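## Task

Scene 1: take the foam block that sits on the desk and set it on the top of the low shelf beneath the STORAGE sign. The robot must not tip over or be left leaning, or the task fails. The block has to stay on the shelf by itself; if it only stays there because the robot holds it, the task is not done.

## Robot and tools

ROBOT. A simulated Hello Robot Stretch 4 with a single arm. It has an omni-wheel base, a lift that rides up and down a mast, and a telescoping arm that reaches forward. At the end is a wrist with yaw, pitch and roll, then a two-finger gripper. It is about 1.6 m tall, and the base rim lies within 0.23 m of the base origin. A loose object may sometimes get a short push from outside.

FRAMES. Base frame: origin on the floor below the base centre, x forward, y left, z up. The odometry frame is the base frame as it was when the scene began. hand_pose is reported in the base frame. It gives the point centred between the fingers, 0.015 m back from the tips. With all wrist joints at 0 its axes line up with the base frame. The printed value can be a little off.

execute_actions. Arguments: actions, a list holding exactly one action, or none to just read state and images; cameras, a list of names from head_camera, head_left_camera, head_right_camera, wrist_camera, all. Null, omitted or ["all"] gives every camera, and [] gives none. An action holds base, joints or both, plus optional pace and contact_limits. Alternatively it holds only end_of_arm: "enable_torque", which turns back on any wrist or gripper motor that switched itself off.
- base: exactly one key, each a relative move counted from the base's position in the latest reported state. translate_m moves straight, metres, -2 to 2, positive forward. strafe_m moves sideways, metres, -2 to 2, positive left. rotate_rad turns in place, radians, -3.2 to 3.2, positive counter-clockwise seen from above.
- joints: absolute targets, one number per named joint. lift_m 0 to 1.2 m. arm_m 0 to 0.55 m of extension. wrist_yaw_rad -1.134 to 4.276: 0 points forward, positive turns left, 3.14 is folded back, and above 3.4 the arm may block it. wrist_pitch_rad -1.117 to 4.259: 0 is level, 1.57 points down. wrist_roll_rad -1.117 to 4.259: at 0 the fingers are level, and positive turns clockwise as seen from behind. gripper_m 0 to 0.08 m, the finger gap. Done tolerances: lift and arm ±0.004, yaw and roll ±0.02, pitch ±0.05, gripper ±0.002.
- pace: "slow", "default", "fast" or "max". The base reaches up to 0.1/0.3/0.4/0.6 m/s and 1/2/3/4 rad/s in that order. Above lift_m 0.2 it is capped further, down to 0.3 m/s and 1 rad/s at lift_m 1.2.
- contact_limits: {"arm_m": value}, from 0 (gentlest) to 0.75 (firmest), default 0.5. It sets how hard the arm may push before it stops.
All motions of one action start at once and may end at different times. An action lasts at most 15 s. A joint target out of range is clipped and still run, and the result says so. Unknown keys or other out-of-range values make the whole call be refused, and nothing moves. Anything you leave out of an action may keep pushing toward its old target without showing it. If a result reports a stop, the remaining execute_actions, wait and finished_scene calls in that same reply are skipped. While you think, the robot keeps its last command.

wait: seconds, 0 to 10. It commands nothing and returns the state and images.
zoom_image: camera plus region [x0, y0, x1, y1] in pixels of that camera's latest full image, with (0,0) at the top left and at most 504 by 504. Image sizes: head_camera 420x560, head_left_camera and head_right_camera 420x672 (fisheye), wrist_camera 616x392.
read_manual: section "licences". It only returns licence text.
finished_scene: scene, 1 or 2. It ends that scene for good, and the result says whether the task succeeded and gives the next task. The goal must already hold and must keep holding.

CAMERAS. head_camera sits atop the mast and looks forward and down; turn the base to look elsewhere. The two head fisheyes flank it, tilt further down, and show the base and arm. wrist_camera looks along the fingers, with the tips near the bottom of its image. Calibration lines give K and T_world_to_cam, where world is the base frame.

RESULTS. base_status and joint_status: "done"; "off_target" (came to rest short and may still be pushing); "contact_stop_at_<key>" (hit something, and that part goes slack, so a lift may sag or wheels may roll); "limit_stop_at_<name>"; "time_out"; "torque_fault". on_its_own describes what the call did not command; its "held at" is a target, not a position. joint_positions gives readings. lidar_m gives 12 distances from the base origin in 30-degree sectors: the 1st straight ahead, then counter-clockwise (4th left, 7th behind, 10th right). "-" means nothing seen, or something closer than 0.25 m. wrist_depth_mm is a 7x7 grid of depths in mm (100 to 2000) from the top left. base_odometry counts wheel turns, so slip shows up as motion. If turned_by_wheels and turned_by_imu differ by more than about 0.1 rad, a bump or slip happened. base_tilt is in degrees, positive for leaning forward or right. motor_effort is a percentage, with the peak in brackets. For the gripper, a reading of off_target after closing, or effort well away from 0, means it is holding something.

GRIPPING. To grip, close to a gap smaller than the object. Keep the gripper effort within about 50 points of 0, or the motor faults and the fingers go limp. Clear a fault with enable_torque.

CAUTIONS. Do not turn or drive with over 1 kg held and arm_m above 0.2, especially at fast paces. Avoid long hard pushes, and above all with the lift high. Leaning past 6 degrees gives limit_stop_at_tilt and leaves the lift, arm and wheels slack. A wrist tilted up (pitch below -0.2) and rolled (roll below -0.4 or above 4) can hit the body and cause limit_stop_at_own_body. To unfold at the start, send lift_m 0.4 with wrist_yaw_rad 0. Pressing the gripper into things, or holding over about 2.7 kg level, faults the wrist motors. Release the object so it rests on the shelf by itself before ending the scene.

Each tool is called as a command line: name --argument value for each argument, lists and objects as JSON in quotes; but a table of rows of numbers goes row by row, as --pt "numbers of a row", without its own name.

## Session

I'll start by looking at the current state and the camera images.

execute_actions --actions '[]'

Scene clock: 0.00 s.
base_odometry: x=+0.000 y=+0.000 heading=+0.000 (m, m, rad; odometry frame)
turned_by_wheels: +0.000 (rad since the last result)
turned_by_imu: +0.000 (rad since the last result)
base_tilt: forward=+0.1 right=-0.5 (deg)
lidar_m: 0.69 0.74 1.13 2.06 0.79 0.59 0.58 0.64 0.88 0.84 0.92 1.12
base_status: not commanded
joint_positions: lift_m=+0.161 arm_m=+0.001 wrist_yaw_rad=+3.176 wrist_pitch_rad=+0.020 wrist_roll_rad=-0.014 gripper_m=+0.040
joint_status: not commanded
motor_effort: lift_m=+19 arm_m=-1 wrist_yaw_rad=-2 wrist_pitch_rad=-9 wrist_roll_rad=-2 gripper_m=+0 wheel_0=+1 wheel_1=+0 wheel_2=+0 (%)
hand_pose: x=-0.0440 y=+0.0801 z=+0.3354 quat_wxyz=(-0.017, -0.010, -0.007, +1.000) (m; base frame)
wrist_depth_mm: - 137 137 715 683 661 640 / - 107 137 715 691 668 647 / - 112 139 715 707 668 640 / - 141 176 732 707 676 661 / 206 809 768 732 707 691 661 / 216 809 768 750 167 683 661 / 214 831 101 750 131 - 661
pictures: head_camera, head_left_camera, head_right_camera, wrist_camera
Images, in order (width x height): head_camera 420x560, head_left_camera 420x672, head_right_camera 420x672, wrist_camera 616x392.

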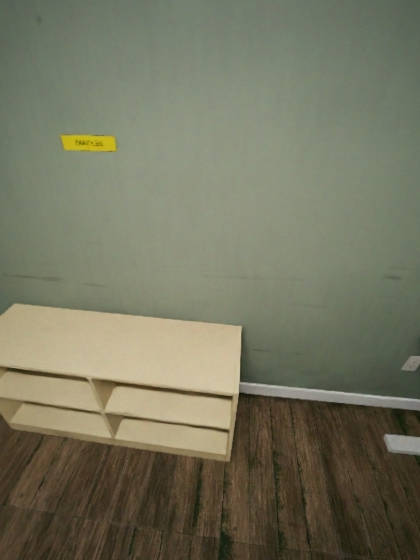

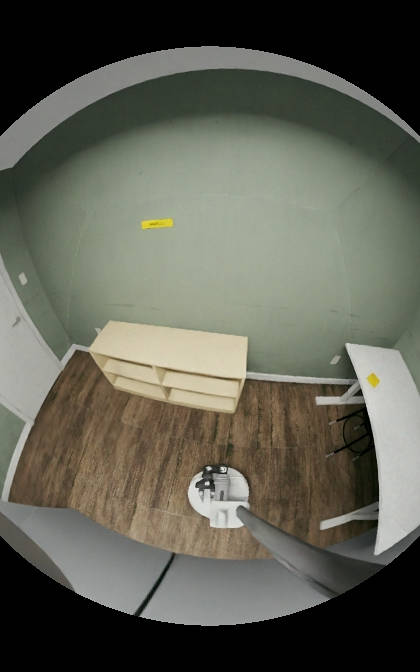

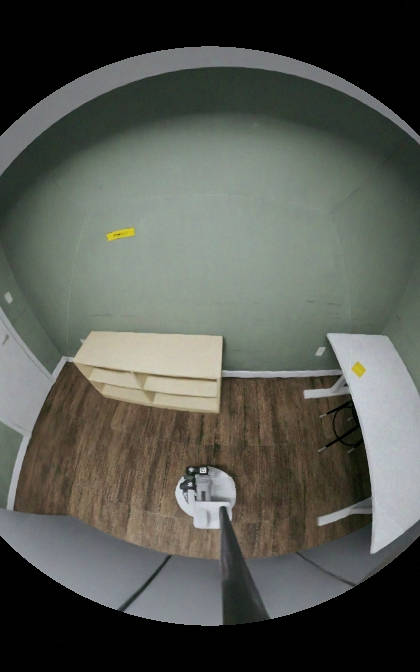

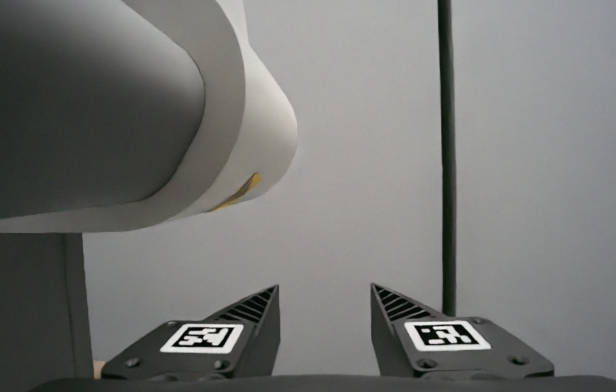

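zoom_image --camera "head_camera" --region '[40, 110, 140, 175]'

zoom_image --camera "head_right_camera" --region '[290, 310, 420, 570]'

Region (40, 110, 140, 175) of head_camera's 420x560 image, scaled by 5.040, with more detail than that image has; it fills the top 328 rows of this view, and the rest is white.

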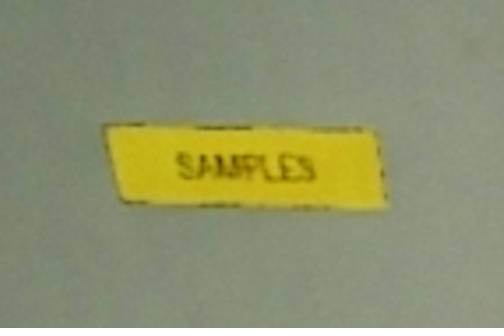

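Region (290, 310, 420, 570) of head_right_camera's 420x672 image, scaled by 1.938, with more detail than that image has.

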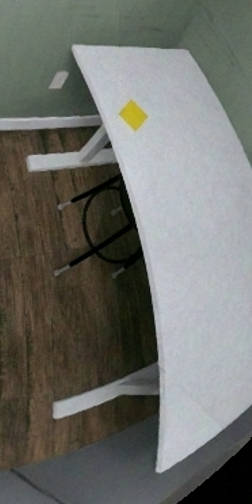

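This sign says SAMPLES, not STORAGE, so I'll turn toward the desk on the right.

execute_actions --actions '[{"base": {"rotate_rad": -1.3}, "pace": "fast"}]'

Scene clock: 5.00 s.
base_odometry: x=+0.000 y=+0.000 heading=-1.300 (m, m, rad; odometry frame)
turned_by_wheels: -1.300 (rad since the last result)
turned_by_imu: -1.277 (rad since the last result)
base_tilt: forward=+0.1 right=-0.4 (deg)
lidar_m: 0.86 1.07 0.69 0.71 0.85 2.08 1.06 0.65 0.60 0.60 0.76 0.85
base_status: done
joint_positions: lift_m=+0.161 arm_m=+0.001 wrist_yaw_rad=+3.176 wrist_pitch_rad=+0.020 wrist_roll_rad=-0.014 gripper_m=+0.040
joint_status: not commanded
motor_effort: lift_m=+20(19) arm_m=-1(1) wrist_yaw_rad=-3(2) wrist_pitch_rad=-10(9) wrist_roll_rad=-1(2) gripper_m=+1(1) wheel_0=+1(7) wheel_1=+1(8) wheel_2=+1(7) (%)
hand_pose: x=-0.0440 y=+0.0801 z=+0.3354 quat_wxyz=(-0.017, -0.010, -0.007, +1.000) (m; base frame)
wrist_depth_mm: - 138 137 - - 1983 1863 / - 107 137 - - - 1921 / - 112 139 - - - 1808 / - 141 176 - - - 1921 / 207 878 1182 - - 1921 1808 / 216 878 1042 1160 167 1138 1078 / 215 778 101 854 131 - 809
pictures: head_camera, head_left_camera, head_right_camera, wrist_camera
camera_calibration (this result's frames):
wrist_camera: T_world_to_cam=[[-0.0747287, 0.996773, -0.0293054, -0.0645], [0.0626263, -0.0246385, -0.997733, 0.396535], [-0.995235, -0.0763945, -0.060583, 0.136762], [0, 0, 0, 1]] pos_world=[0.106457, 0.0845098, 0.402031]
Images, in order (width x height): head_camera 420x560, head_left_camera 420x672, head_right_camera 420x672, wrist_camera 616x392.

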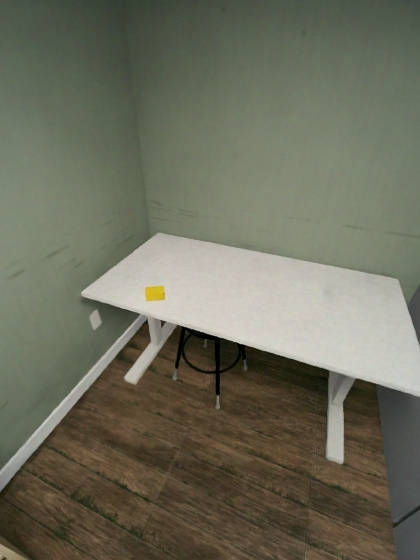

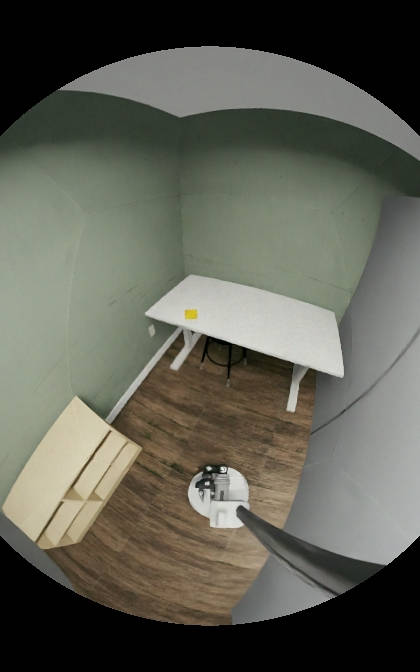

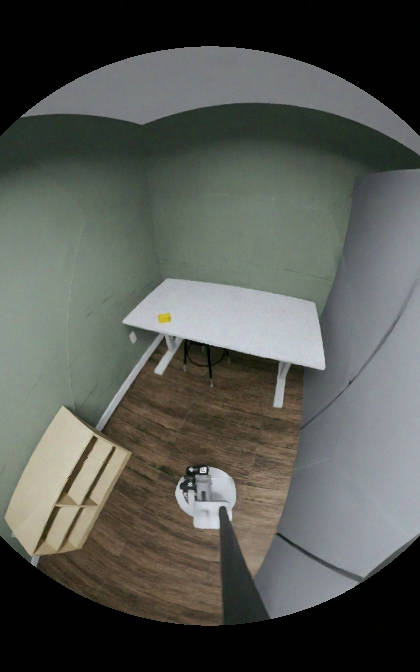

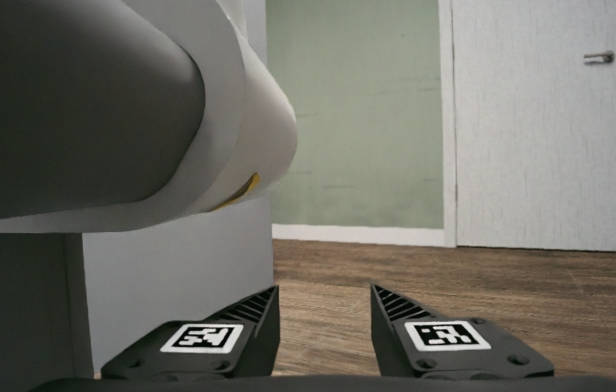

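zoom_image --camera "head_camera" --region '[110, 260, 200, 330]'

Region (110, 260, 200, 330) of head_camera's 420x560 image, scaled by 5.600, with more detail than that image has.

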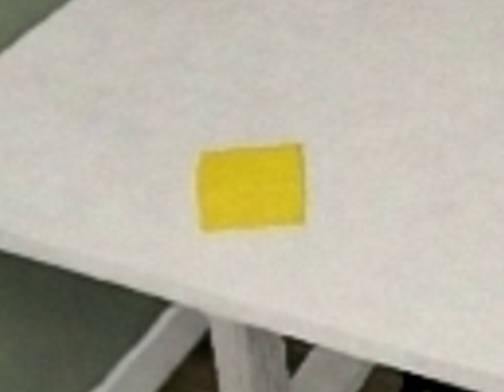

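execute_actions --actions '[{"base": {"rotate_rad": 0.3}, "joints": {"lift_m": 1.0, "wrist_yaw_rad": 0.0, "gripper_m": 0.08}, "pace": "fast"}]' --cameras '["head_camera", "head_left_camera"]'

Scene clock: 38.07 s.
base_odometry: x=+0.000 y=+0.000 heading=-0.999 (m, m, rad; odometry frame)
turned_by_wheels: +0.301 (rad since the last result)
turned_by_imu: +0.298 (rad since the last result)
base_tilt: forward=+0.1 right=-0.4 (deg)
lidar_m: 0.92 1.11 0.67 0.74 1.21 2.05 0.76 0.60 0.60 0.65 0.87 0.86
base_status: done
joint_positions: lift_m=+1.000 arm_m=+0.001 wrist_yaw_rad=+0.000 wrist_pitch_rad=+0.020 wrist_roll_rad=-0.014 gripper_m=+0.080
joint_status: all done
motor_effort: lift_m=+22(23) arm_m=-1(1) wrist_yaw_rad=-2(11) wrist_pitch_rad=-9(9) wrist_roll_rad=-1(3) gripper_m=+0(3) wheel_0=+2(7) wheel_1=+2(9) wheel_2=+2(7) (%)
hand_pose: x=+0.3842 y=-0.0874 z=+1.1737 quat_wxyz=(+1.000, -0.007, +0.010, +0.000) (m; base frame)
wrist_depth_mm: 904 1060 1281 1618 1537 1336 1182 / 917 1060 1308 1618 1576 1336 1205 / 891 1060 1308 1618 1618 1397 1205 / 917 1078 1336 1661 1618 1397 1205 / 904 1042 1281 1618 1618 1366 1229 / 917 1042 167 1499 1397 140 1205 / - - 145 1138 1025 112 -
pictures: head_camera, head_left_camera
Images, in order (width x height): head_camera 420x560, head_left_camera 420x672.

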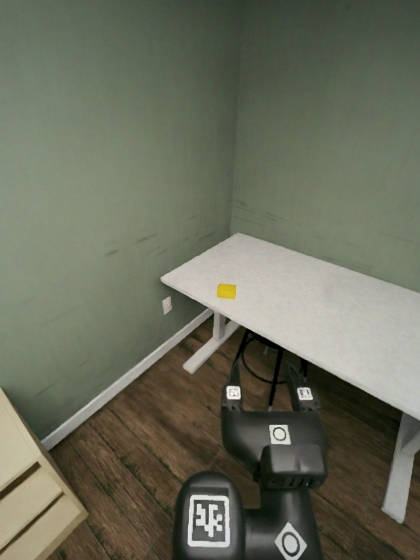

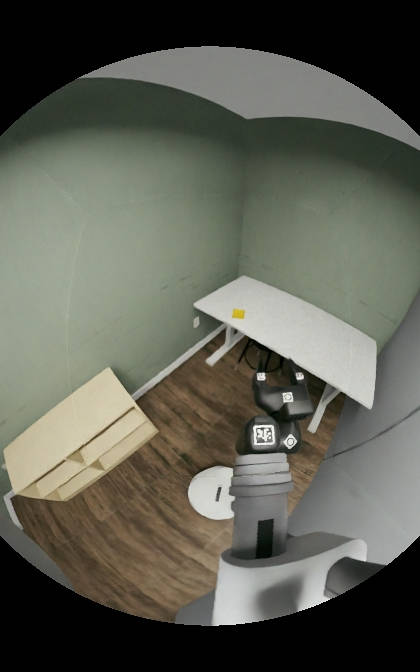

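execute_actions --actions '[{"base": {"translate_m": 0.55}, "joints": {"arm_m": 0.42, "wrist_pitch_rad": 1.57, "wrist_roll_rad": 1.69}, "pace": "fast"}]' --cameras '["head_camera", "wrist_camera", "head_right_camera"]'

Scene clock: 43.33 s.
base_odometry: x=+0.298 y=-0.463 heading=-0.999 (m, m, rad; odometry frame)
turned_by_wheels: +0.000 (rad since the last result)
turned_by_imu: +0.001 (rad since the last result)
base_tilt: forward=+0.2 right=-0.4 (deg)
lidar_m: 0.45 0.77 0.76 0.51 0.61 2.49 1.20 0.95 0.92 0.53 0.42 0.41
base_status: done
joint_positions: lift_m=+1.000 arm_m=+0.419 wrist_yaw_rad=+0.000 wrist_pitch_rad=+1.570 wrist_roll_rad=+1.690 gripper_m=+0.080
joint_status: all done
motor_effort: lift_m=+22(22) arm_m=+5(6) wrist_yaw_rad=-3(3) wrist_pitch_rad=-1(5) wrist_roll_rad=-1(6) gripper_m=-1(4) wheel_0=+1(7) wheel_1=+1(8) wheel_2=+2(12) (%)
hand_pose: x=+0.5904 y=-0.0874 z=+0.9653 quat_wxyz=(+0.470, +0.529, +0.469, -0.528) (m; base frame)
wrist_depth_mm: 404 399 394 389 382 377 1078 / 407 402 397 392 384 382 1078 / 413 404 402 394 389 389 878 / 410 410 404 397 394 904 891 / 418 415 407 357 397 1118 891 / 421 415 167 362 399 140 1118 / - - 145 407 1160 112 -
pictures: head_camera, head_right_camera, wrist_camera
camera_calibration (this result's frames):
wrist_camera: T_world_to_cam=[[-0.986137, 0.160407, -0.0424628, 0.646023], [0.158654, 0.986446, 0.0418729, 0.00936115], [0.048604, 0.0345555, -0.99822, 1.09203], [0, 0, 0, 1]] pos_world=[0.582505, -0.150597, 1.11713]
Images, in order (width x height): head_camera 420x560, head_right_camera 420x672, wrist_camera 616x392.

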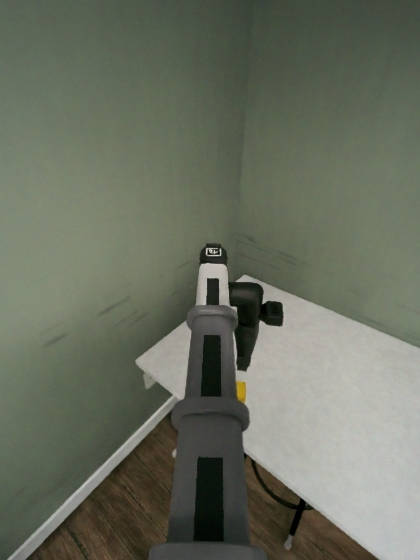

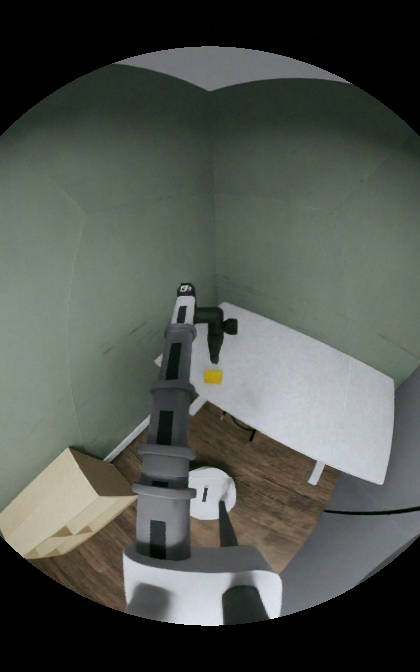

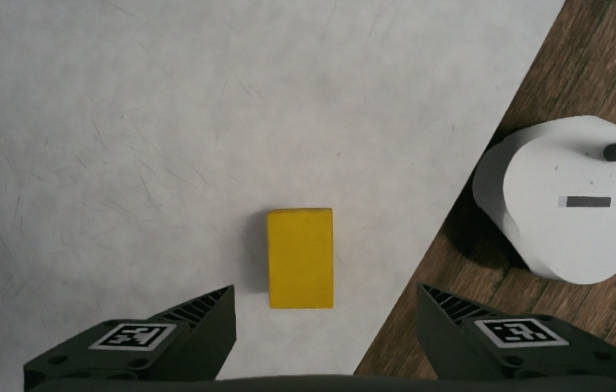

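execute_actions --actions '[{"joints": {"arm_m": 0.446, "lift_m": 0.85}, "pace": "fast"}]' --cameras '["wrist_camera", "head_right_camera"]'

Scene clock: 57.97 s.
base_odometry: x=+0.298 y=-0.463 heading=-0.999 (m, m, rad; odometry frame)
turned_by_wheels: +0.000 (rad since the last result)
turned_by_imu: +0.001 (rad since the last result)
base_tilt: forward=+0.1 right=-0.4 (deg)
lidar_m: 0.46 0.71 0.76 0.53 0.61 2.50 1.17 0.93 0.94 0.56 0.40 0.40
base_status: not commanded
joint_positions: lift_m=+0.850 arm_m=+0.445 wrist_yaw_rad=+0.000 wrist_pitch_rad=+1.570 wrist_roll_rad=+1.690 gripper_m=+0.080
joint_status: all done
motor_effort: lift_m=+16(21) arm_m=+5(6) wrist_yaw_rad=-2(1) wrist_pitch_rad=-2(1) wrist_roll_rad=+0(2) gripper_m=+4(3) wheel_0=+1(1) wheel_1=+1(1) wheel_2=+2(2) (%)
hand_pose: x=+0.6162 y=-0.0874 z=+0.8158 quat_wxyz=(+0.470, +0.529, +0.469, -0.529) (m; base frame)
wrist_depth_mm: 250 248 244 240 238 235 232 / 253 250 247 243 239 236 234 / 253 251 248 244 241 238 236 / 256 254 251 246 243 239 237 / 259 255 252 203 245 242 750 / 263 257 167 204 203 140 960 / - - 145 206 249 112 -
pictures: head_right_camera, wrist_camera
camera_calibration (this result's frames):
wrist_camera: T_world_to_cam=[[-0.986104, 0.16071, -0.0420728, 0.664857], [0.158974, 0.986397, 0.04181, 0.0113714], [0.0482198, 0.0345405, -0.998239, 0.941734], [0, 0, 0, 1]] pos_world=[0.608401, -0.150594, 0.967573]
Images, in order (width x height): head_right_camera 420x672, wrist_camera 616x392.

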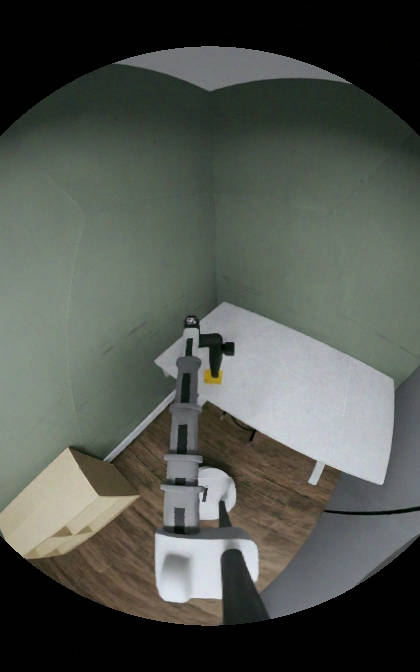

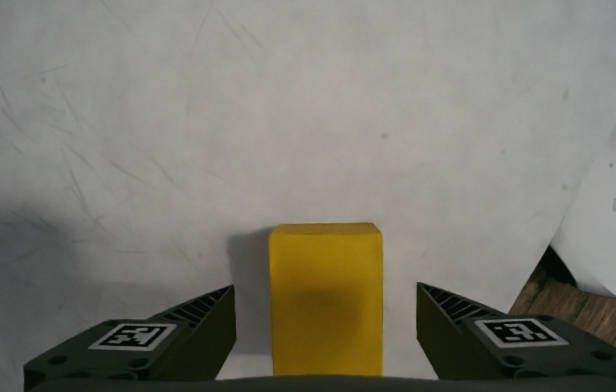

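execute_actions --actions '[{"joints": {"lift_m": 0.781}}]' --cameras '["wrist_camera", "head_right_camera"]'

Scene clock: 62.87 s.
base_odometry: x=+0.298 y=-0.463 heading=-0.999 (m, m, rad; odometry frame)
turned_by_wheels: +0.000 (rad since the last result)
turned_by_imu: +0.001 (rad since the last result)
base_tilt: forward=+0.2 right=-0.5 (deg)
lidar_m: 0.45 0.66 0.77 0.52 0.63 2.47 1.19 0.94 0.92 0.54 0.41 0.40
base_status: not commanded
joint_positions: lift_m=+0.781 arm_m=+0.445 wrist_yaw_rad=+0.000 wrist_pitch_rad=+1.570 wrist_roll_rad=+1.690 gripper_m=+0.080
joint_status: all done
motor_effort: lift_m=+16(19) arm_m=+5(5) wrist_yaw_rad=-2(3) wrist_pitch_rad=-2(2) wrist_roll_rad=+0(0) gripper_m=+0(0) wheel_0=+1(1) wheel_1=+1(1) wheel_2=+2(2) (%)
hand_pose: x=+0.6162 y=-0.0874 z=+0.7468 quat_wxyz=(+0.470, +0.529, +0.469, -0.529) (m; base frame)
wrist_depth_mm: 180 178 175 172 170 167 - / 181 179 176 174 172 169 167 / 182 180 178 175 173 170 168 / 185 182 179 177 175 172 170 / 186 183 181 155 175 173 172 / 188 185 142 134 132 140 173 / - - 135 135 134 112 -
pictures: head_right_camera, wrist_camera
camera_calibration (this result's frames):
wrist_camera: T_world_to_cam=[[-0.986104, 0.160711, -0.0420727, 0.661957], [0.158975, 0.986397, 0.04181, 0.014254], [0.0482197, 0.0345405, -0.998239, 0.872898], [0, 0, 0, 1]] pos_world=[0.608402, -0.150594, 0.898615]
Images, in order (width x height): head_right_camera 420x672, wrist_camera 616x392.

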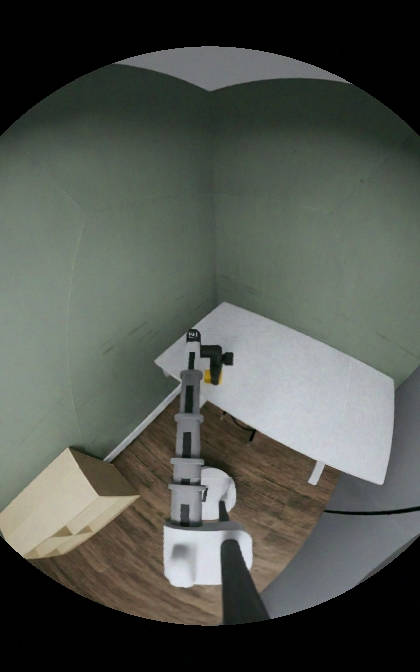

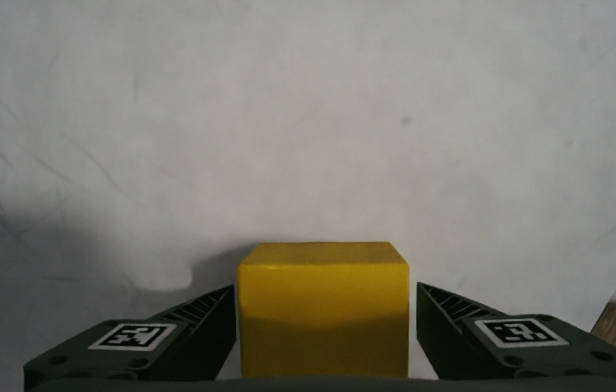

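The block is between the fingers, so I'll close the gripper.

execute_actions --actions '[{"joints": {"gripper_m": 0.045}}]' --cameras '["wrist_camera"]'

Scene clock: 65.07 s.
base_odometry: x=+0.298 y=-0.463 heading=-0.999 (m, m, rad; odometry frame)
turned_by_wheels: +0.000 (rad since the last result)
turned_by_imu: +0.001 (rad since the last result)
base_tilt: forward=+0.1 right=-0.4 (deg)
lidar_m: 0.45 0.73 0.76 0.53 0.61 2.47 1.17 0.93 0.94 0.53 0.43 0.39
base_status: not commanded
joint_positions: lift_m=+0.781 arm_m=+0.445 wrist_yaw_rad=+0.000 wrist_pitch_rad=+1.570 wrist_roll_rad=+1.690 gripper_m=+0.058
joint_status: gripper_m off_target (ended at +0.058, target +0.045)
on_its_own: gripper_m is held at +0.053, not at your +0.045, by its contact guard: the fingers met something
motor_effort: lift_m=+16(16) arm_m=+5(5) wrist_yaw_rad=-2(2) wrist_pitch_rad=-2(2) wrist_roll_rad=+2(1) gripper_m=-37(41) wheel_0=+0(1) wheel_1=+1(1) wheel_2=+2(2) (%)
hand_pose: x=+0.6162 y=-0.0874 z=+0.7468 quat_wxyz=(+0.470, +0.529, +0.469, -0.529) (m; base frame)
wrist_depth_mm: 179 178 175 172 170 167 - / 181 179 176 173 172 169 167 / 182 180 178 176 173 171 169 / 184 181 180 177 174 172 170 / 186 184 180 155 175 174 172 / 187 185 135 133 132 174 173 / 189 - 122 134 133 - -
pictures: wrist_camera
camera_calibration (this result's frames):
wrist_camera: T_world_to_cam=[[-0.986104, 0.160711, -0.0420744, 0.661962], [0.158975, 0.986397, 0.0418103, 0.0142532], [0.0482215, 0.0345405, -0.998239, 0.872897], [0, 0, 0, 1]] pos_world=[0.608405, -0.150594, 0.898615]
Images, in order (width x height): wrist_camera 616x392.

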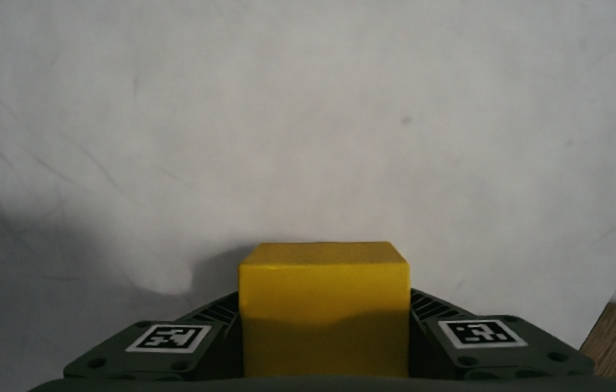

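execute_actions --actions '[{"joints": {"lift_m": 0.83}, "pace": "fast"}]' --cameras '["wrist_camera"]'

Scene clock: 67.33 s.
base_odometry: x=+0.298 y=-0.463 heading=-0.999 (m, m, rad; odometry frame)
turned_by_wheels: +0.000 (rad since the last result)
turned_by_imu: +0.001 (rad since the last result)
base_tilt: forward=+0.1 right=-0.5 (deg)
lidar_m: 0.45 0.69 0.75 0.52 0.63 2.47 1.18 0.96 0.93 0.54 0.40 0.41
base_status: not commanded
joint_positions: lift_m=+0.830 arm_m=+0.445 wrist_yaw_rad=+0.000 wrist_pitch_rad=+1.570 wrist_roll_rad=+1.690 gripper_m=+0.058
joint_status: all done
on_its_own: gripper_m is held at +0.053, not at your +0.045, by its contact guard: the fingers met something
motor_effort: lift_m=+22(25) arm_m=+5(5) wrist_yaw_rad=-2(2) wrist_pitch_rad=-2(2) wrist_roll_rad=+1(2) gripper_m=-37(38) wheel_0=+1(1) wheel_1=+1(1) wheel_2=+2(2) (%)
hand_pose: x=+0.6162 y=-0.0874 z=+0.7953 quat_wxyz=(+0.470, +0.529, +0.469, -0.529) (m; base frame)
wrist_depth_mm: 229 226 223 220 218 214 213 / 231 229 225 222 220 216 213 / 233 230 227 224 220 218 216 / 236 232 229 226 223 220 217 / 238 234 231 155 223 222 221 / 239 236 135 133 132 221 931 / 242 - 122 135 133 - -
pictures: wrist_camera
camera_calibration (this result's frames):
wrist_camera: T_world_to_cam=[[-0.986104, 0.16071, -0.0420743, 0.664004], [0.158974, 0.986397, 0.0418103, 0.0122258], [0.0482213, 0.0345406, -0.998239, 0.921311], [0, 0, 0, 1]] pos_world=[0.608407, -0.150594, 0.947115]
Images, in order (width x height): wrist_camera 616x392.

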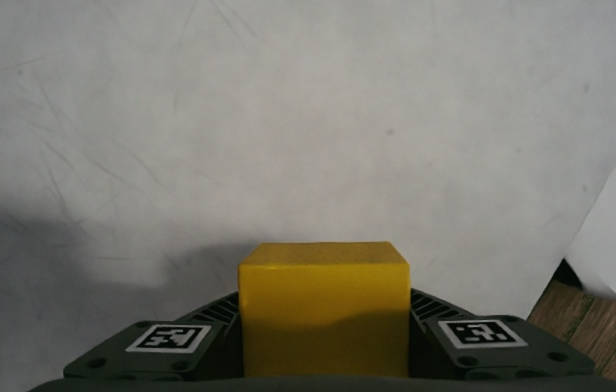

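execute_actions --actions '[{"base": {"translate_m": -0.25}, "joints": {"arm_m": 0.0}, "pace": "fast"}]' --cameras '["head_left_camera"]'

Scene clock: 81.20 s.
base_odometry: x=+0.162 y=-0.252 heading=-0.999 (m, m, rad; odometry frame)
turned_by_wheels: +0.000 (rad since the last result)
turned_by_imu: +0.002 (rad since the last result)
base_tilt: forward=+0.1 right=-0.3 (deg)
lidar_m: 0.66 0.93 0.56 0.55 0.88 2.30 1.00 0.79 0.77 0.79 0.62 0.60
base_status: done
joint_positions: lift_m=+0.830 arm_m=+0.001 wrist_yaw_rad=+0.000 wrist_pitch_rad=+1.570 wrist_roll_rad=+1.690 gripper_m=+0.058
joint_status: all done
on_its_own: gripper_m is held at +0.053, not at your +0.045, by its contact guard: the fingers met something
motor_effort: lift_m=+22(22) arm_m=-5(4) wrist_yaw_rad=-1(3) wrist_pitch_rad=-3(3) wrist_roll_rad=+0(2) gripper_m=-37(37) wheel_0=-1(6) wheel_1=-1(7) wheel_2=+0(11) (%)
hand_pose: x=+0.1722 y=-0.0874 z=+0.7953 quat_wxyz=(+0.469, +0.529, +0.469, -0.529) (m; base frame)
wrist_depth_mm: 976 960 960 946 931 917 904 / 976 960 976 946 931 931 917 / 1008 991 960 946 798 931 904 / 1008 1008 991 976 741 732 421 / 1025 991 976 155 732 723 931 / 1025 1008 135 134 132 732 960 / 1060 - 122 135 133 - -
pictures: head_left_camera
Images, in order (width x height): head_left_camera 420x672.

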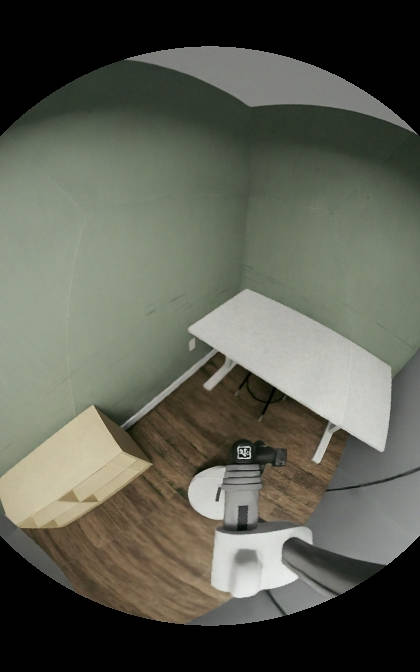

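execute_actions --actions '[{"base": {"rotate_rad": 2.68}, "joints": {"lift_m": 0.42}, "pace": "fast"}]' --cameras '["head_camera", "head_left_camera"]'

Scene clock: 85.97 s.
base_odometry: x=+0.162 y=-0.252 heading=+1.681 (m, m, rad; odometry frame)
turned_by_wheels: +2.680 (rad since the last result)
turned_by_imu: +2.637 (rad since the last result)
base_tilt: forward=+0.0 right=-0.5 (deg)
lidar_m: 2.30 0.96 0.79 0.79 0.73 0.62 0.62 0.70 0.92 0.54 0.58 1.00
base_status: done
joint_positions: lift_m=+0.420 arm_m=+0.001 wrist_yaw_rad=+0.000 wrist_pitch_rad=+1.570 wrist_roll_rad=+1.690 gripper_m=+0.058
joint_status: all done
on_its_own: gripper_m is held at +0.053, not at your +0.045, by its contact guard: the fingers met something
motor_effort: lift_m=+17(19) arm_m=-5(5) wrist_yaw_rad=-3(2) wrist_pitch_rad=-1(3) wrist_roll_rad=-4(1) gripper_m=-38(37) wheel_0=+0(6) wheel_1=+0(9) wheel_2=+0(8) (%)
hand_pose: x=+0.1724 y=-0.0874 z=+0.3858 quat_wxyz=(+0.470, +0.529, +0.469, -0.529) (m; base frame)
wrist_depth_mm: 554 544 539 535 517 512 508 / 559 549 535 535 525 517 512 / 564 559 549 539 338 314 310 / 564 559 554 544 322 315 312 / 574 564 554 155 320 319 315 / 580 574 135 133 132 320 319 / 585 - 122 134 133 - -
pictures: head_camera, head_left_camera
Images, in order (width x height): head_camera 420x560, head_left_camera 420x672.

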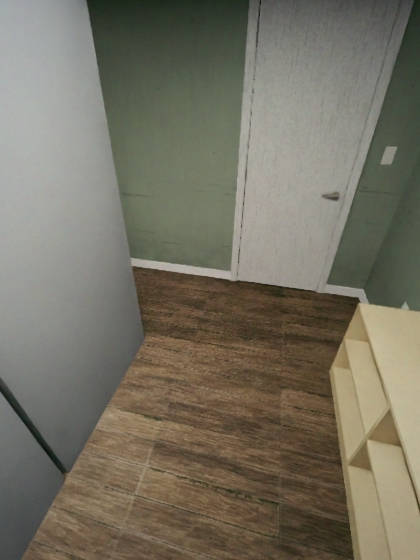

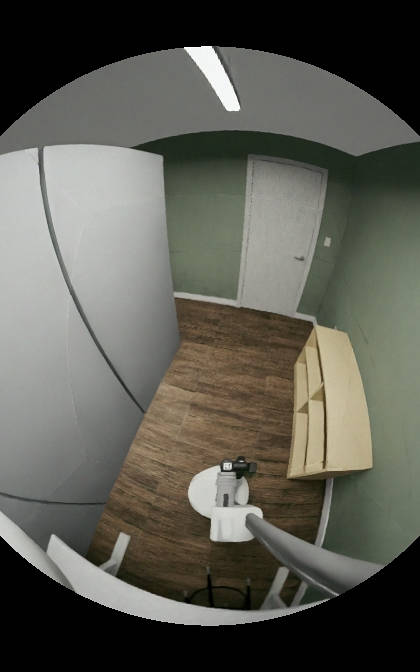

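execute_actions --actions '[{"base": {"translate_m": 1.88}, "pace": "max"}]' --cameras '["head_camera", "head_left_camera"]'

Scene clock: 97.17 s.
base_odometry: x=-0.044 y=+1.616 heading=+1.681 (m, m, rad; odometry frame)
turned_by_wheels: +0.000 (rad since the last result)
turned_by_imu: -0.002 (rad since the last result)
base_tilt: forward=+0.0 right=-0.5 (deg)
lidar_m: 0.49 0.52 0.91 3.06 0.62 0.76 3.01 1.10 1.02 1.08 0.57 0.45
base_status: done
joint_positions: lift_m=+0.420 arm_m=+0.001 wrist_yaw_rad=+0.000 wrist_pitch_rad=+1.570 wrist_roll_rad=+1.690 gripper_m=+0.058
joint_status: not commanded
on_its_own: gripper_m is held at +0.053, not at your +0.045, by its contact guard: the fingers met something
motor_effort: lift_m=+17(17) arm_m=-4(5) wrist_yaw_rad=-2(3) wrist_pitch_rad=-1(2) wrist_roll_rad=-1(2) gripper_m=-37(36) wheel_0=+1(8) wheel_1=+1(7) wheel_2=+2(13) (%)
hand_pose: x=+0.1723 y=-0.0874 z=+0.3857 quat_wxyz=(+0.470, +0.529, +0.469, -0.529) (m; base frame)
wrist_depth_mm: 394 539 535 530 525 517 508 / 399 544 539 535 525 517 512 / 387 554 549 539 338 315 310 / 415 549 549 539 322 315 314 / 433 559 549 155 322 319 315 / 442 559 135 133 132 319 319 / 436 - 123 134 132 - -
pictures: head_camera, head_left_camera
Images, in order (width x height): head_camera 420x560, head_left_camera 420x672.

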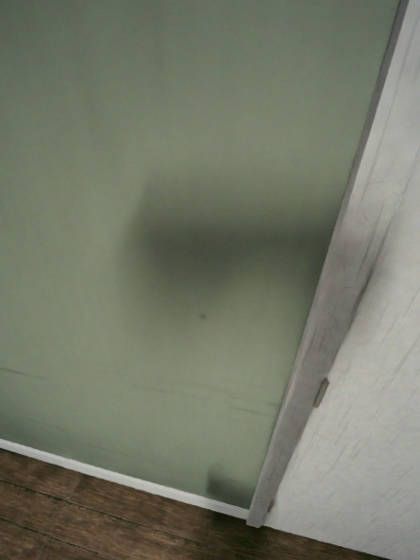

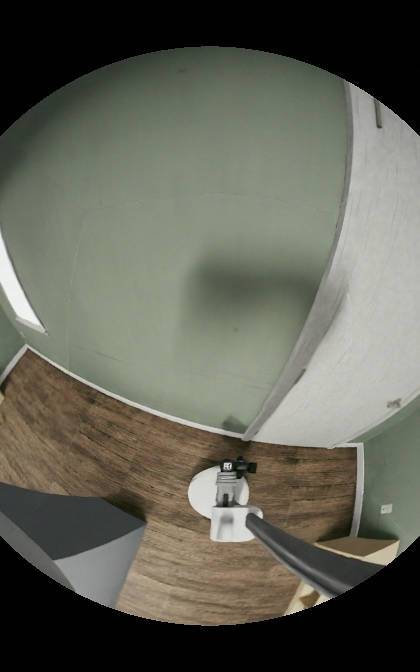

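execute_actions --actions '[{"base": {"rotate_rad": 1.4}, "pace": "fast"}]' --cameras '["head_camera", "head_left_camera"]'

Scene clock: 100.60 s.
base_odometry: x=-0.044 y=+1.616 heading=+3.081 (m, m, rad; odometry frame)
turned_by_wheels: +1.400 (rad since the last result)
turned_by_imu: +1.378 (rad since the last result)
base_tilt: forward=+0.1 right=-0.4 (deg)
lidar_m: 2.15 0.62 0.61 1.85 1.26 1.02 1.27 0.63 0.48 0.48 0.50 0.75
base_status: done
joint_positions: lift_m=+0.420 arm_m=+0.001 wrist_yaw_rad=+0.000 wrist_pitch_rad=+1.570 wrist_roll_rad=+1.690 gripper_m=+0.058
joint_status: not commanded
on_its_own: gripper_m is held at +0.053, not at your +0.045, by its contact guard: the fingers met something
motor_effort: lift_m=+18(18) arm_m=-5(5) wrist_yaw_rad=-3(3) wrist_pitch_rad=-2(1) wrist_roll_rad=-1(0) gripper_m=-37(37) wheel_0=+1(8) wheel_1=+2(10) wheel_2=+1(9) (%)
hand_pose: x=+0.1723 y=-0.0874 z=+0.3857 quat_wxyz=(+0.470, +0.529, +0.469, -0.529) (m; base frame)
wrist_depth_mm: 554 544 539 535 521 512 508 / 559 554 539 535 525 521 508 / 559 554 544 539 338 315 310 / 569 559 549 539 322 315 312 / 574 559 554 155 320 319 314 / 574 569 135 134 132 320 319 / 585 - 123 135 132 - -
pictures: head_camera, head_left_camera
Images, in order (width x height): head_camera 420x560, head_left_camera 420x672.

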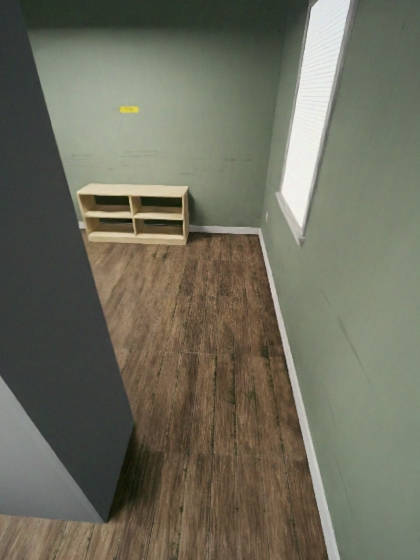

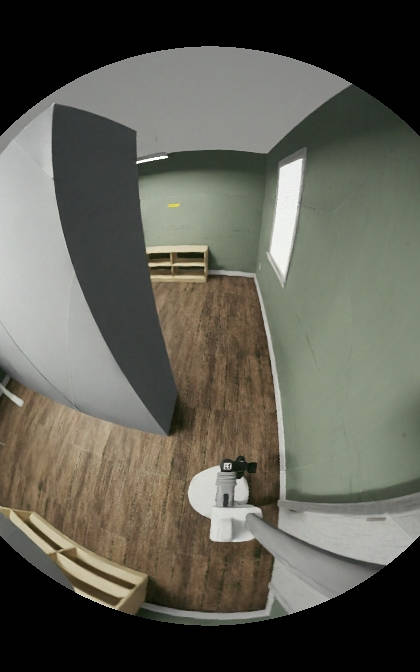

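zoom_image --camera "head_camera" --region '[100, 95, 160, 125]'

Region (100, 95, 160, 125) of head_camera's 420x560 image, scaled by 8.400, with more detail than that image has.

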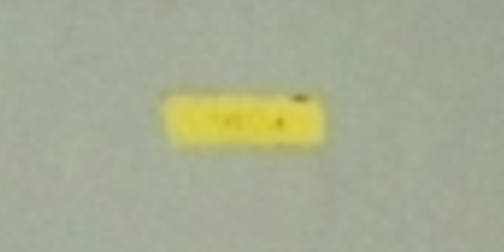

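execute_actions --actions '[{"base": {"translate_m": 1.5}, "pace": "max"}]' --cameras '["head_camera", "head_left_camera"]'

Scene clock: 111.13 s.
base_odometry: x=-1.542 y=+1.706 heading=+3.082 (m, m, rad; odometry frame)
turned_by_wheels: +0.000 (rad since the last result)
turned_by_imu: -0.001 (rad since the last result)
base_tilt: forward=+0.1 right=-0.4 (deg)
lidar_m: 1.57 1.58 2.86 2.14 0.86 0.74 1.90 0.76 0.55 0.52 0.54 0.76
base_status: done
joint_positions: lift_m=+0.420 arm_m=+0.001 wrist_yaw_rad=+0.000 wrist_pitch_rad=+1.570 wrist_roll_rad=+1.690 gripper_m=+0.058
joint_status: not commanded
on_its_own: gripper_m is held at +0.053, not at your +0.045, by its contact guard: the fingers met something
motor_effort: lift_m=+18(18) arm_m=-5(5) wrist_yaw_rad=-2(2) wrist_pitch_rad=-1(1) wrist_roll_rad=-1(2) gripper_m=-36(36) wheel_0=+0(8) wheel_1=+0(5) wheel_2=+2(14) (%)
hand_pose: x=+0.1723 y=-0.0874 z=+0.3857 quat_wxyz=(+0.470, +0.529, +0.469, -0.529) (m; base frame)
wrist_depth_mm: 554 549 535 530 521 517 508 / 559 549 539 535 525 517 508 / 564 549 544 544 338 317 309 / 569 564 549 539 320 317 314 / 574 569 559 155 322 319 314 / 580 569 135 133 132 319 319 / 585 - 122 134 133 - -
pictures: head_camera, head_left_camera
Images, in order (width x height): head_camera 420x560, head_left_camera 420x672.

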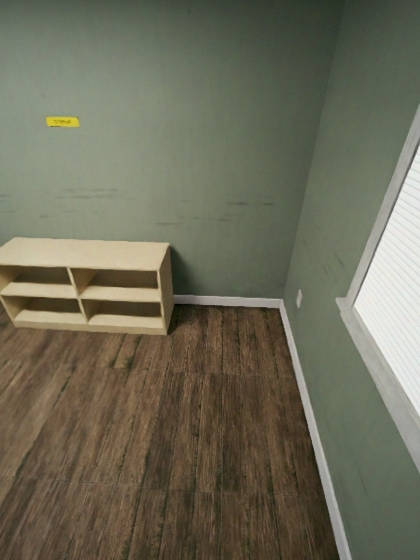

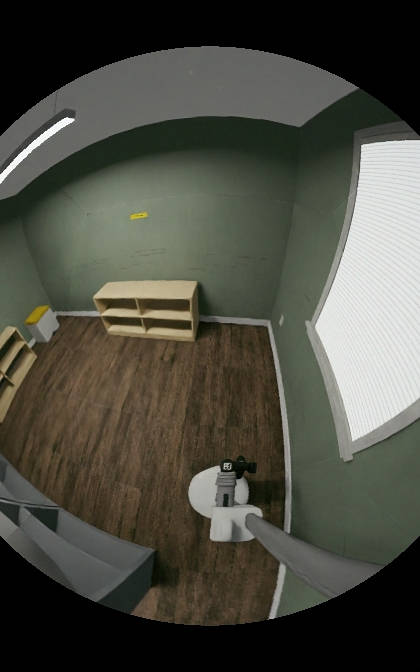

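zoom_image --camera "head_camera" --region '[30, 105, 100, 140]'

Region (30, 105, 100, 140) of head_camera's 420x560 image, scaled by 7.200, with more detail than that image has.

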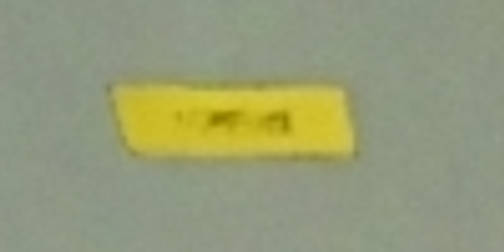

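execute_actions --actions '[{"base": {"rotate_rad": 0.54}, "pace": "fast"}]' --cameras '["head_camera", "head_left_camera"]'

Scene clock: 119.17 s.
base_odometry: x=-1.542 y=+1.706 heading=-2.662 (m, m, rad; odometry frame)
turned_by_wheels: +0.540 (rad since the last result)
turned_by_imu: +0.532 (rad since the last result)
base_tilt: forward=+0.0 right=-0.4 (deg)
lidar_m: 1.62 2.92 2.05 0.83 0.74 1.72 0.76 0.55 0.52 0.52 0.77 1.59
base_status: done
joint_positions: lift_m=+0.420 arm_m=+0.001 wrist_yaw_rad=+0.000 wrist_pitch_rad=+1.570 wrist_roll_rad=+1.690 gripper_m=+0.058
joint_status: not commanded
on_its_own: gripper_m is held at +0.053, not at your +0.045, by its contact guard: the fingers met something
motor_effort: lift_m=+18(18) arm_m=-4(5) wrist_yaw_rad=-3(3) wrist_pitch_rad=-2(2) wrist_roll_rad=-2(3) gripper_m=-38(36) wheel_0=-1(6) wheel_1=+0(8) wheel_2=+1(8) (%)
hand_pose: x=+0.1723 y=-0.0874 z=+0.3857 quat_wxyz=(+0.470, +0.529, +0.469, -0.529) (m; base frame)
wrist_depth_mm: 554 544 535 530 525 517 512 / 559 549 544 530 525 517 512 / 564 554 544 544 338 314 312 / 569 559 554 544 320 315 312 / 569 564 559 155 322 320 317 / 580 569 135 133 132 319 317 / 580 - 122 135 133 - -
pictures: head_camera, head_left_camera
Images, in order (width x height): head_camera 420x560, head_left_camera 420x672.

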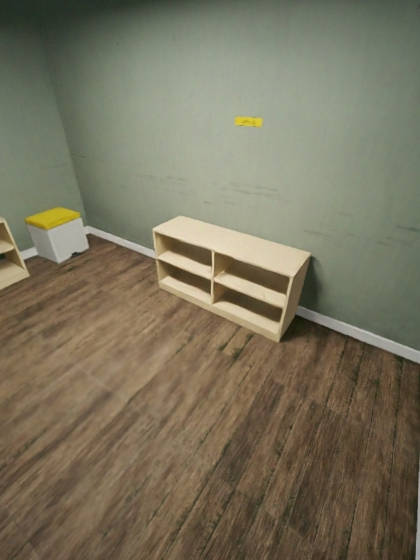

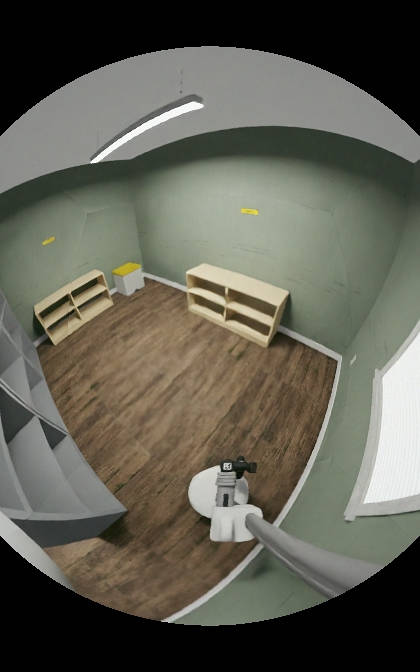

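zoom_image --camera "head_camera" --region '[225, 108, 275, 135]'

Region (225, 108, 275, 135) of head_camera's 420x560 image, scaled by 10.080, with more detail than that image has; it fills the top 272 rows of this view, and the rest is white.

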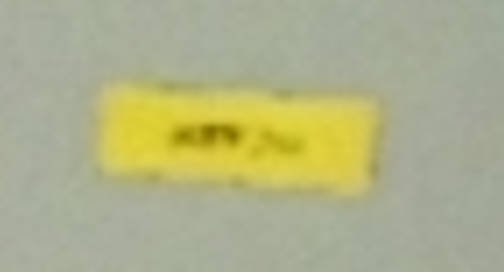

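execute_actions --actions '[{"base": {"translate_m": 1.25}, "joints": {"lift_m": 0.78}, "pace": "max"}]' --cameras '["head_camera", "head_left_camera"]'

Scene clock: 129.37 s.
base_odometry: x=-2.651 y=+1.129 heading=-2.662 (m, m, rad; odometry frame)
turned_by_wheels: +0.000 (rad since the last result)
turned_by_imu: -0.001 (rad since the last result)
base_tilt: forward=+0.1 right=-0.5 (deg)
lidar_m: 0.54 0.74 2.13 2.26 1.70 1.65 1.68 1.19 1.17 1.22 0.50 0.48
base_status: done
joint_positions: lift_m=+0.780 arm_m=+0.001 wrist_yaw_rad=+0.000 wrist_pitch_rad=+1.570 wrist_roll_rad=+1.690 gripper_m=+0.058
joint_status: all done
on_its_own: gripper_m is held at +0.053, not at your +0.045, by its contact guard: the fingers met something
motor_effort: lift_m=+21(24) arm_m=-4(4) wrist_yaw_rad=-3(1) wrist_pitch_rad=-2(3) wrist_roll_rad=-2(3) gripper_m=-39(38) wheel_0=-1(8) wheel_1=-1(10) wheel_2=+2(13) (%)
hand_pose: x=+0.1723 y=-0.0874 z=+0.7454 quat_wxyz=(+0.470, +0.529, +0.469, -0.529) (m; base frame)
wrist_depth_mm: 564 559 831 878 878 878 854 / 574 564 831 891 878 878 866 / 580 574 904 904 732 866 866 / 591 854 917 904 683 676 424 / 585 854 946 155 683 683 878 / 585 891 135 134 132 683 891 / 603 - 123 135 133 - -
pictures: head_camera, head_left_camera
Images, in order (width x height): head_camera 420x560, head_left_camera 420x672.

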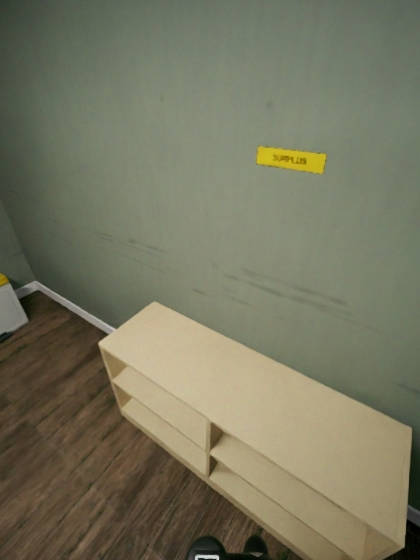

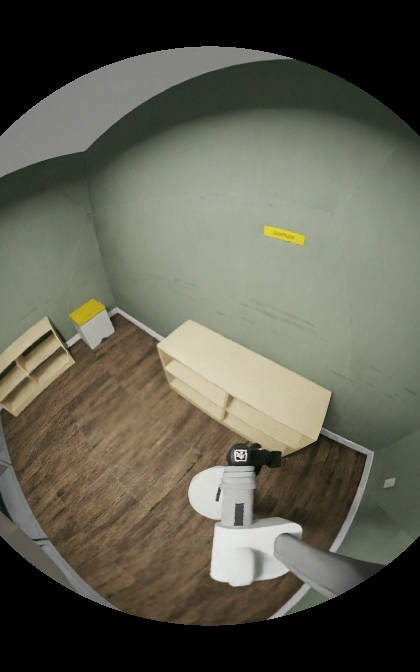

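zoom_image --camera "head_camera" --region '[245, 135, 340, 185]'

Region (245, 135, 340, 185) of head_camera's 420x560 image, scaled by 5.305, with more detail than that image has; it fills the top 265 rows of this view, and the rest is white.

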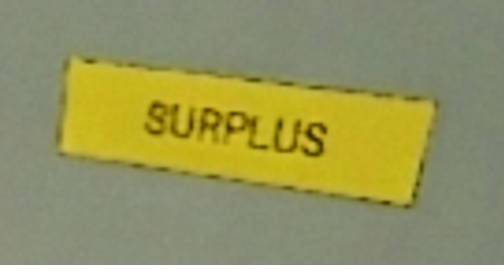

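That one is SURPLUS. The third shelf on the far wall is the remaining candidate, so I'll turn toward it.

execute_actions --actions '[{"base": {"rotate_rad": 1.33}, "joints": {"lift_m": 0.45}, "pace": "max"}]' --cameras '["head_camera", "head_left_camera"]'

Scene clock: 136.90 s.
base_odometry: x=-2.651 y=+1.129 heading=-1.332 (m, m, rad; odometry frame)
turned_by_wheels: +1.330 (rad since the last result)
turned_by_imu: +1.310 (rad since the last result)
base_tilt: forward=+0.1 right=-0.4 (deg)
lidar_m: 2.14 1.86 1.65 1.66 1.32 1.17 1.22 0.55 0.48 0.48 0.60 2.06
base_status: done
joint_positions: lift_m=+0.450 arm_m=+0.001 wrist_yaw_rad=+0.000 wrist_pitch_rad=+1.570 wrist_roll_rad=+1.690 gripper_m=+0.058
joint_status: all done
on_its_own: gripper_m is held at +0.053, not at your +0.045, by its contact guard: the fingers met something
motor_effort: lift_m=+17(20) arm_m=-4(4) wrist_yaw_rad=-3(3) wrist_pitch_rad=-1(1) wrist_roll_rad=-1(1) gripper_m=-37(37) wheel_0=+1(6) wheel_1=+0(5) wheel_2=+1(8) (%)
hand_pose: x=+0.1723 y=-0.0874 z=+0.4157 quat_wxyz=(+0.470, +0.529, +0.469, -0.529) (m; base frame)
wrist_depth_mm: 580 574 564 564 554 544 544 / 585 574 574 564 559 544 539 / 591 580 580 569 366 345 340 / 609 591 580 574 351 345 342 / 609 597 591 156 351 347 345 / 609 597 135 133 132 347 349 / 621 - 122 135 133 - -
pictures: head_camera, head_left_camera
Images, in order (width x height): head_camera 420x560, head_left_camera 420x672.

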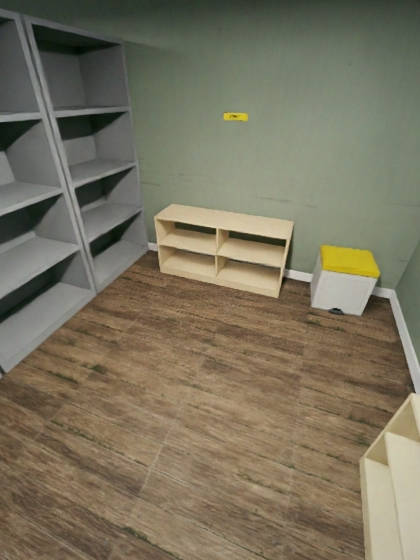

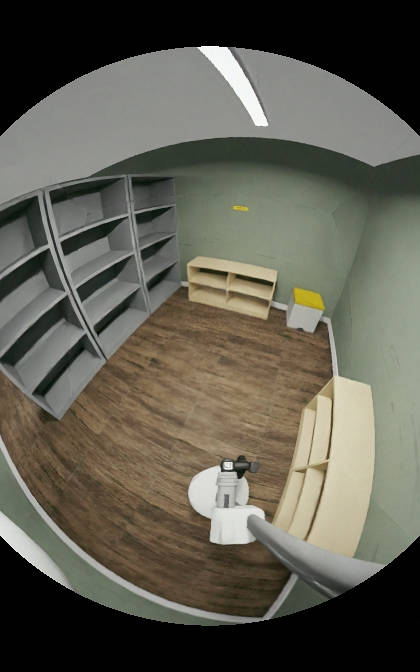

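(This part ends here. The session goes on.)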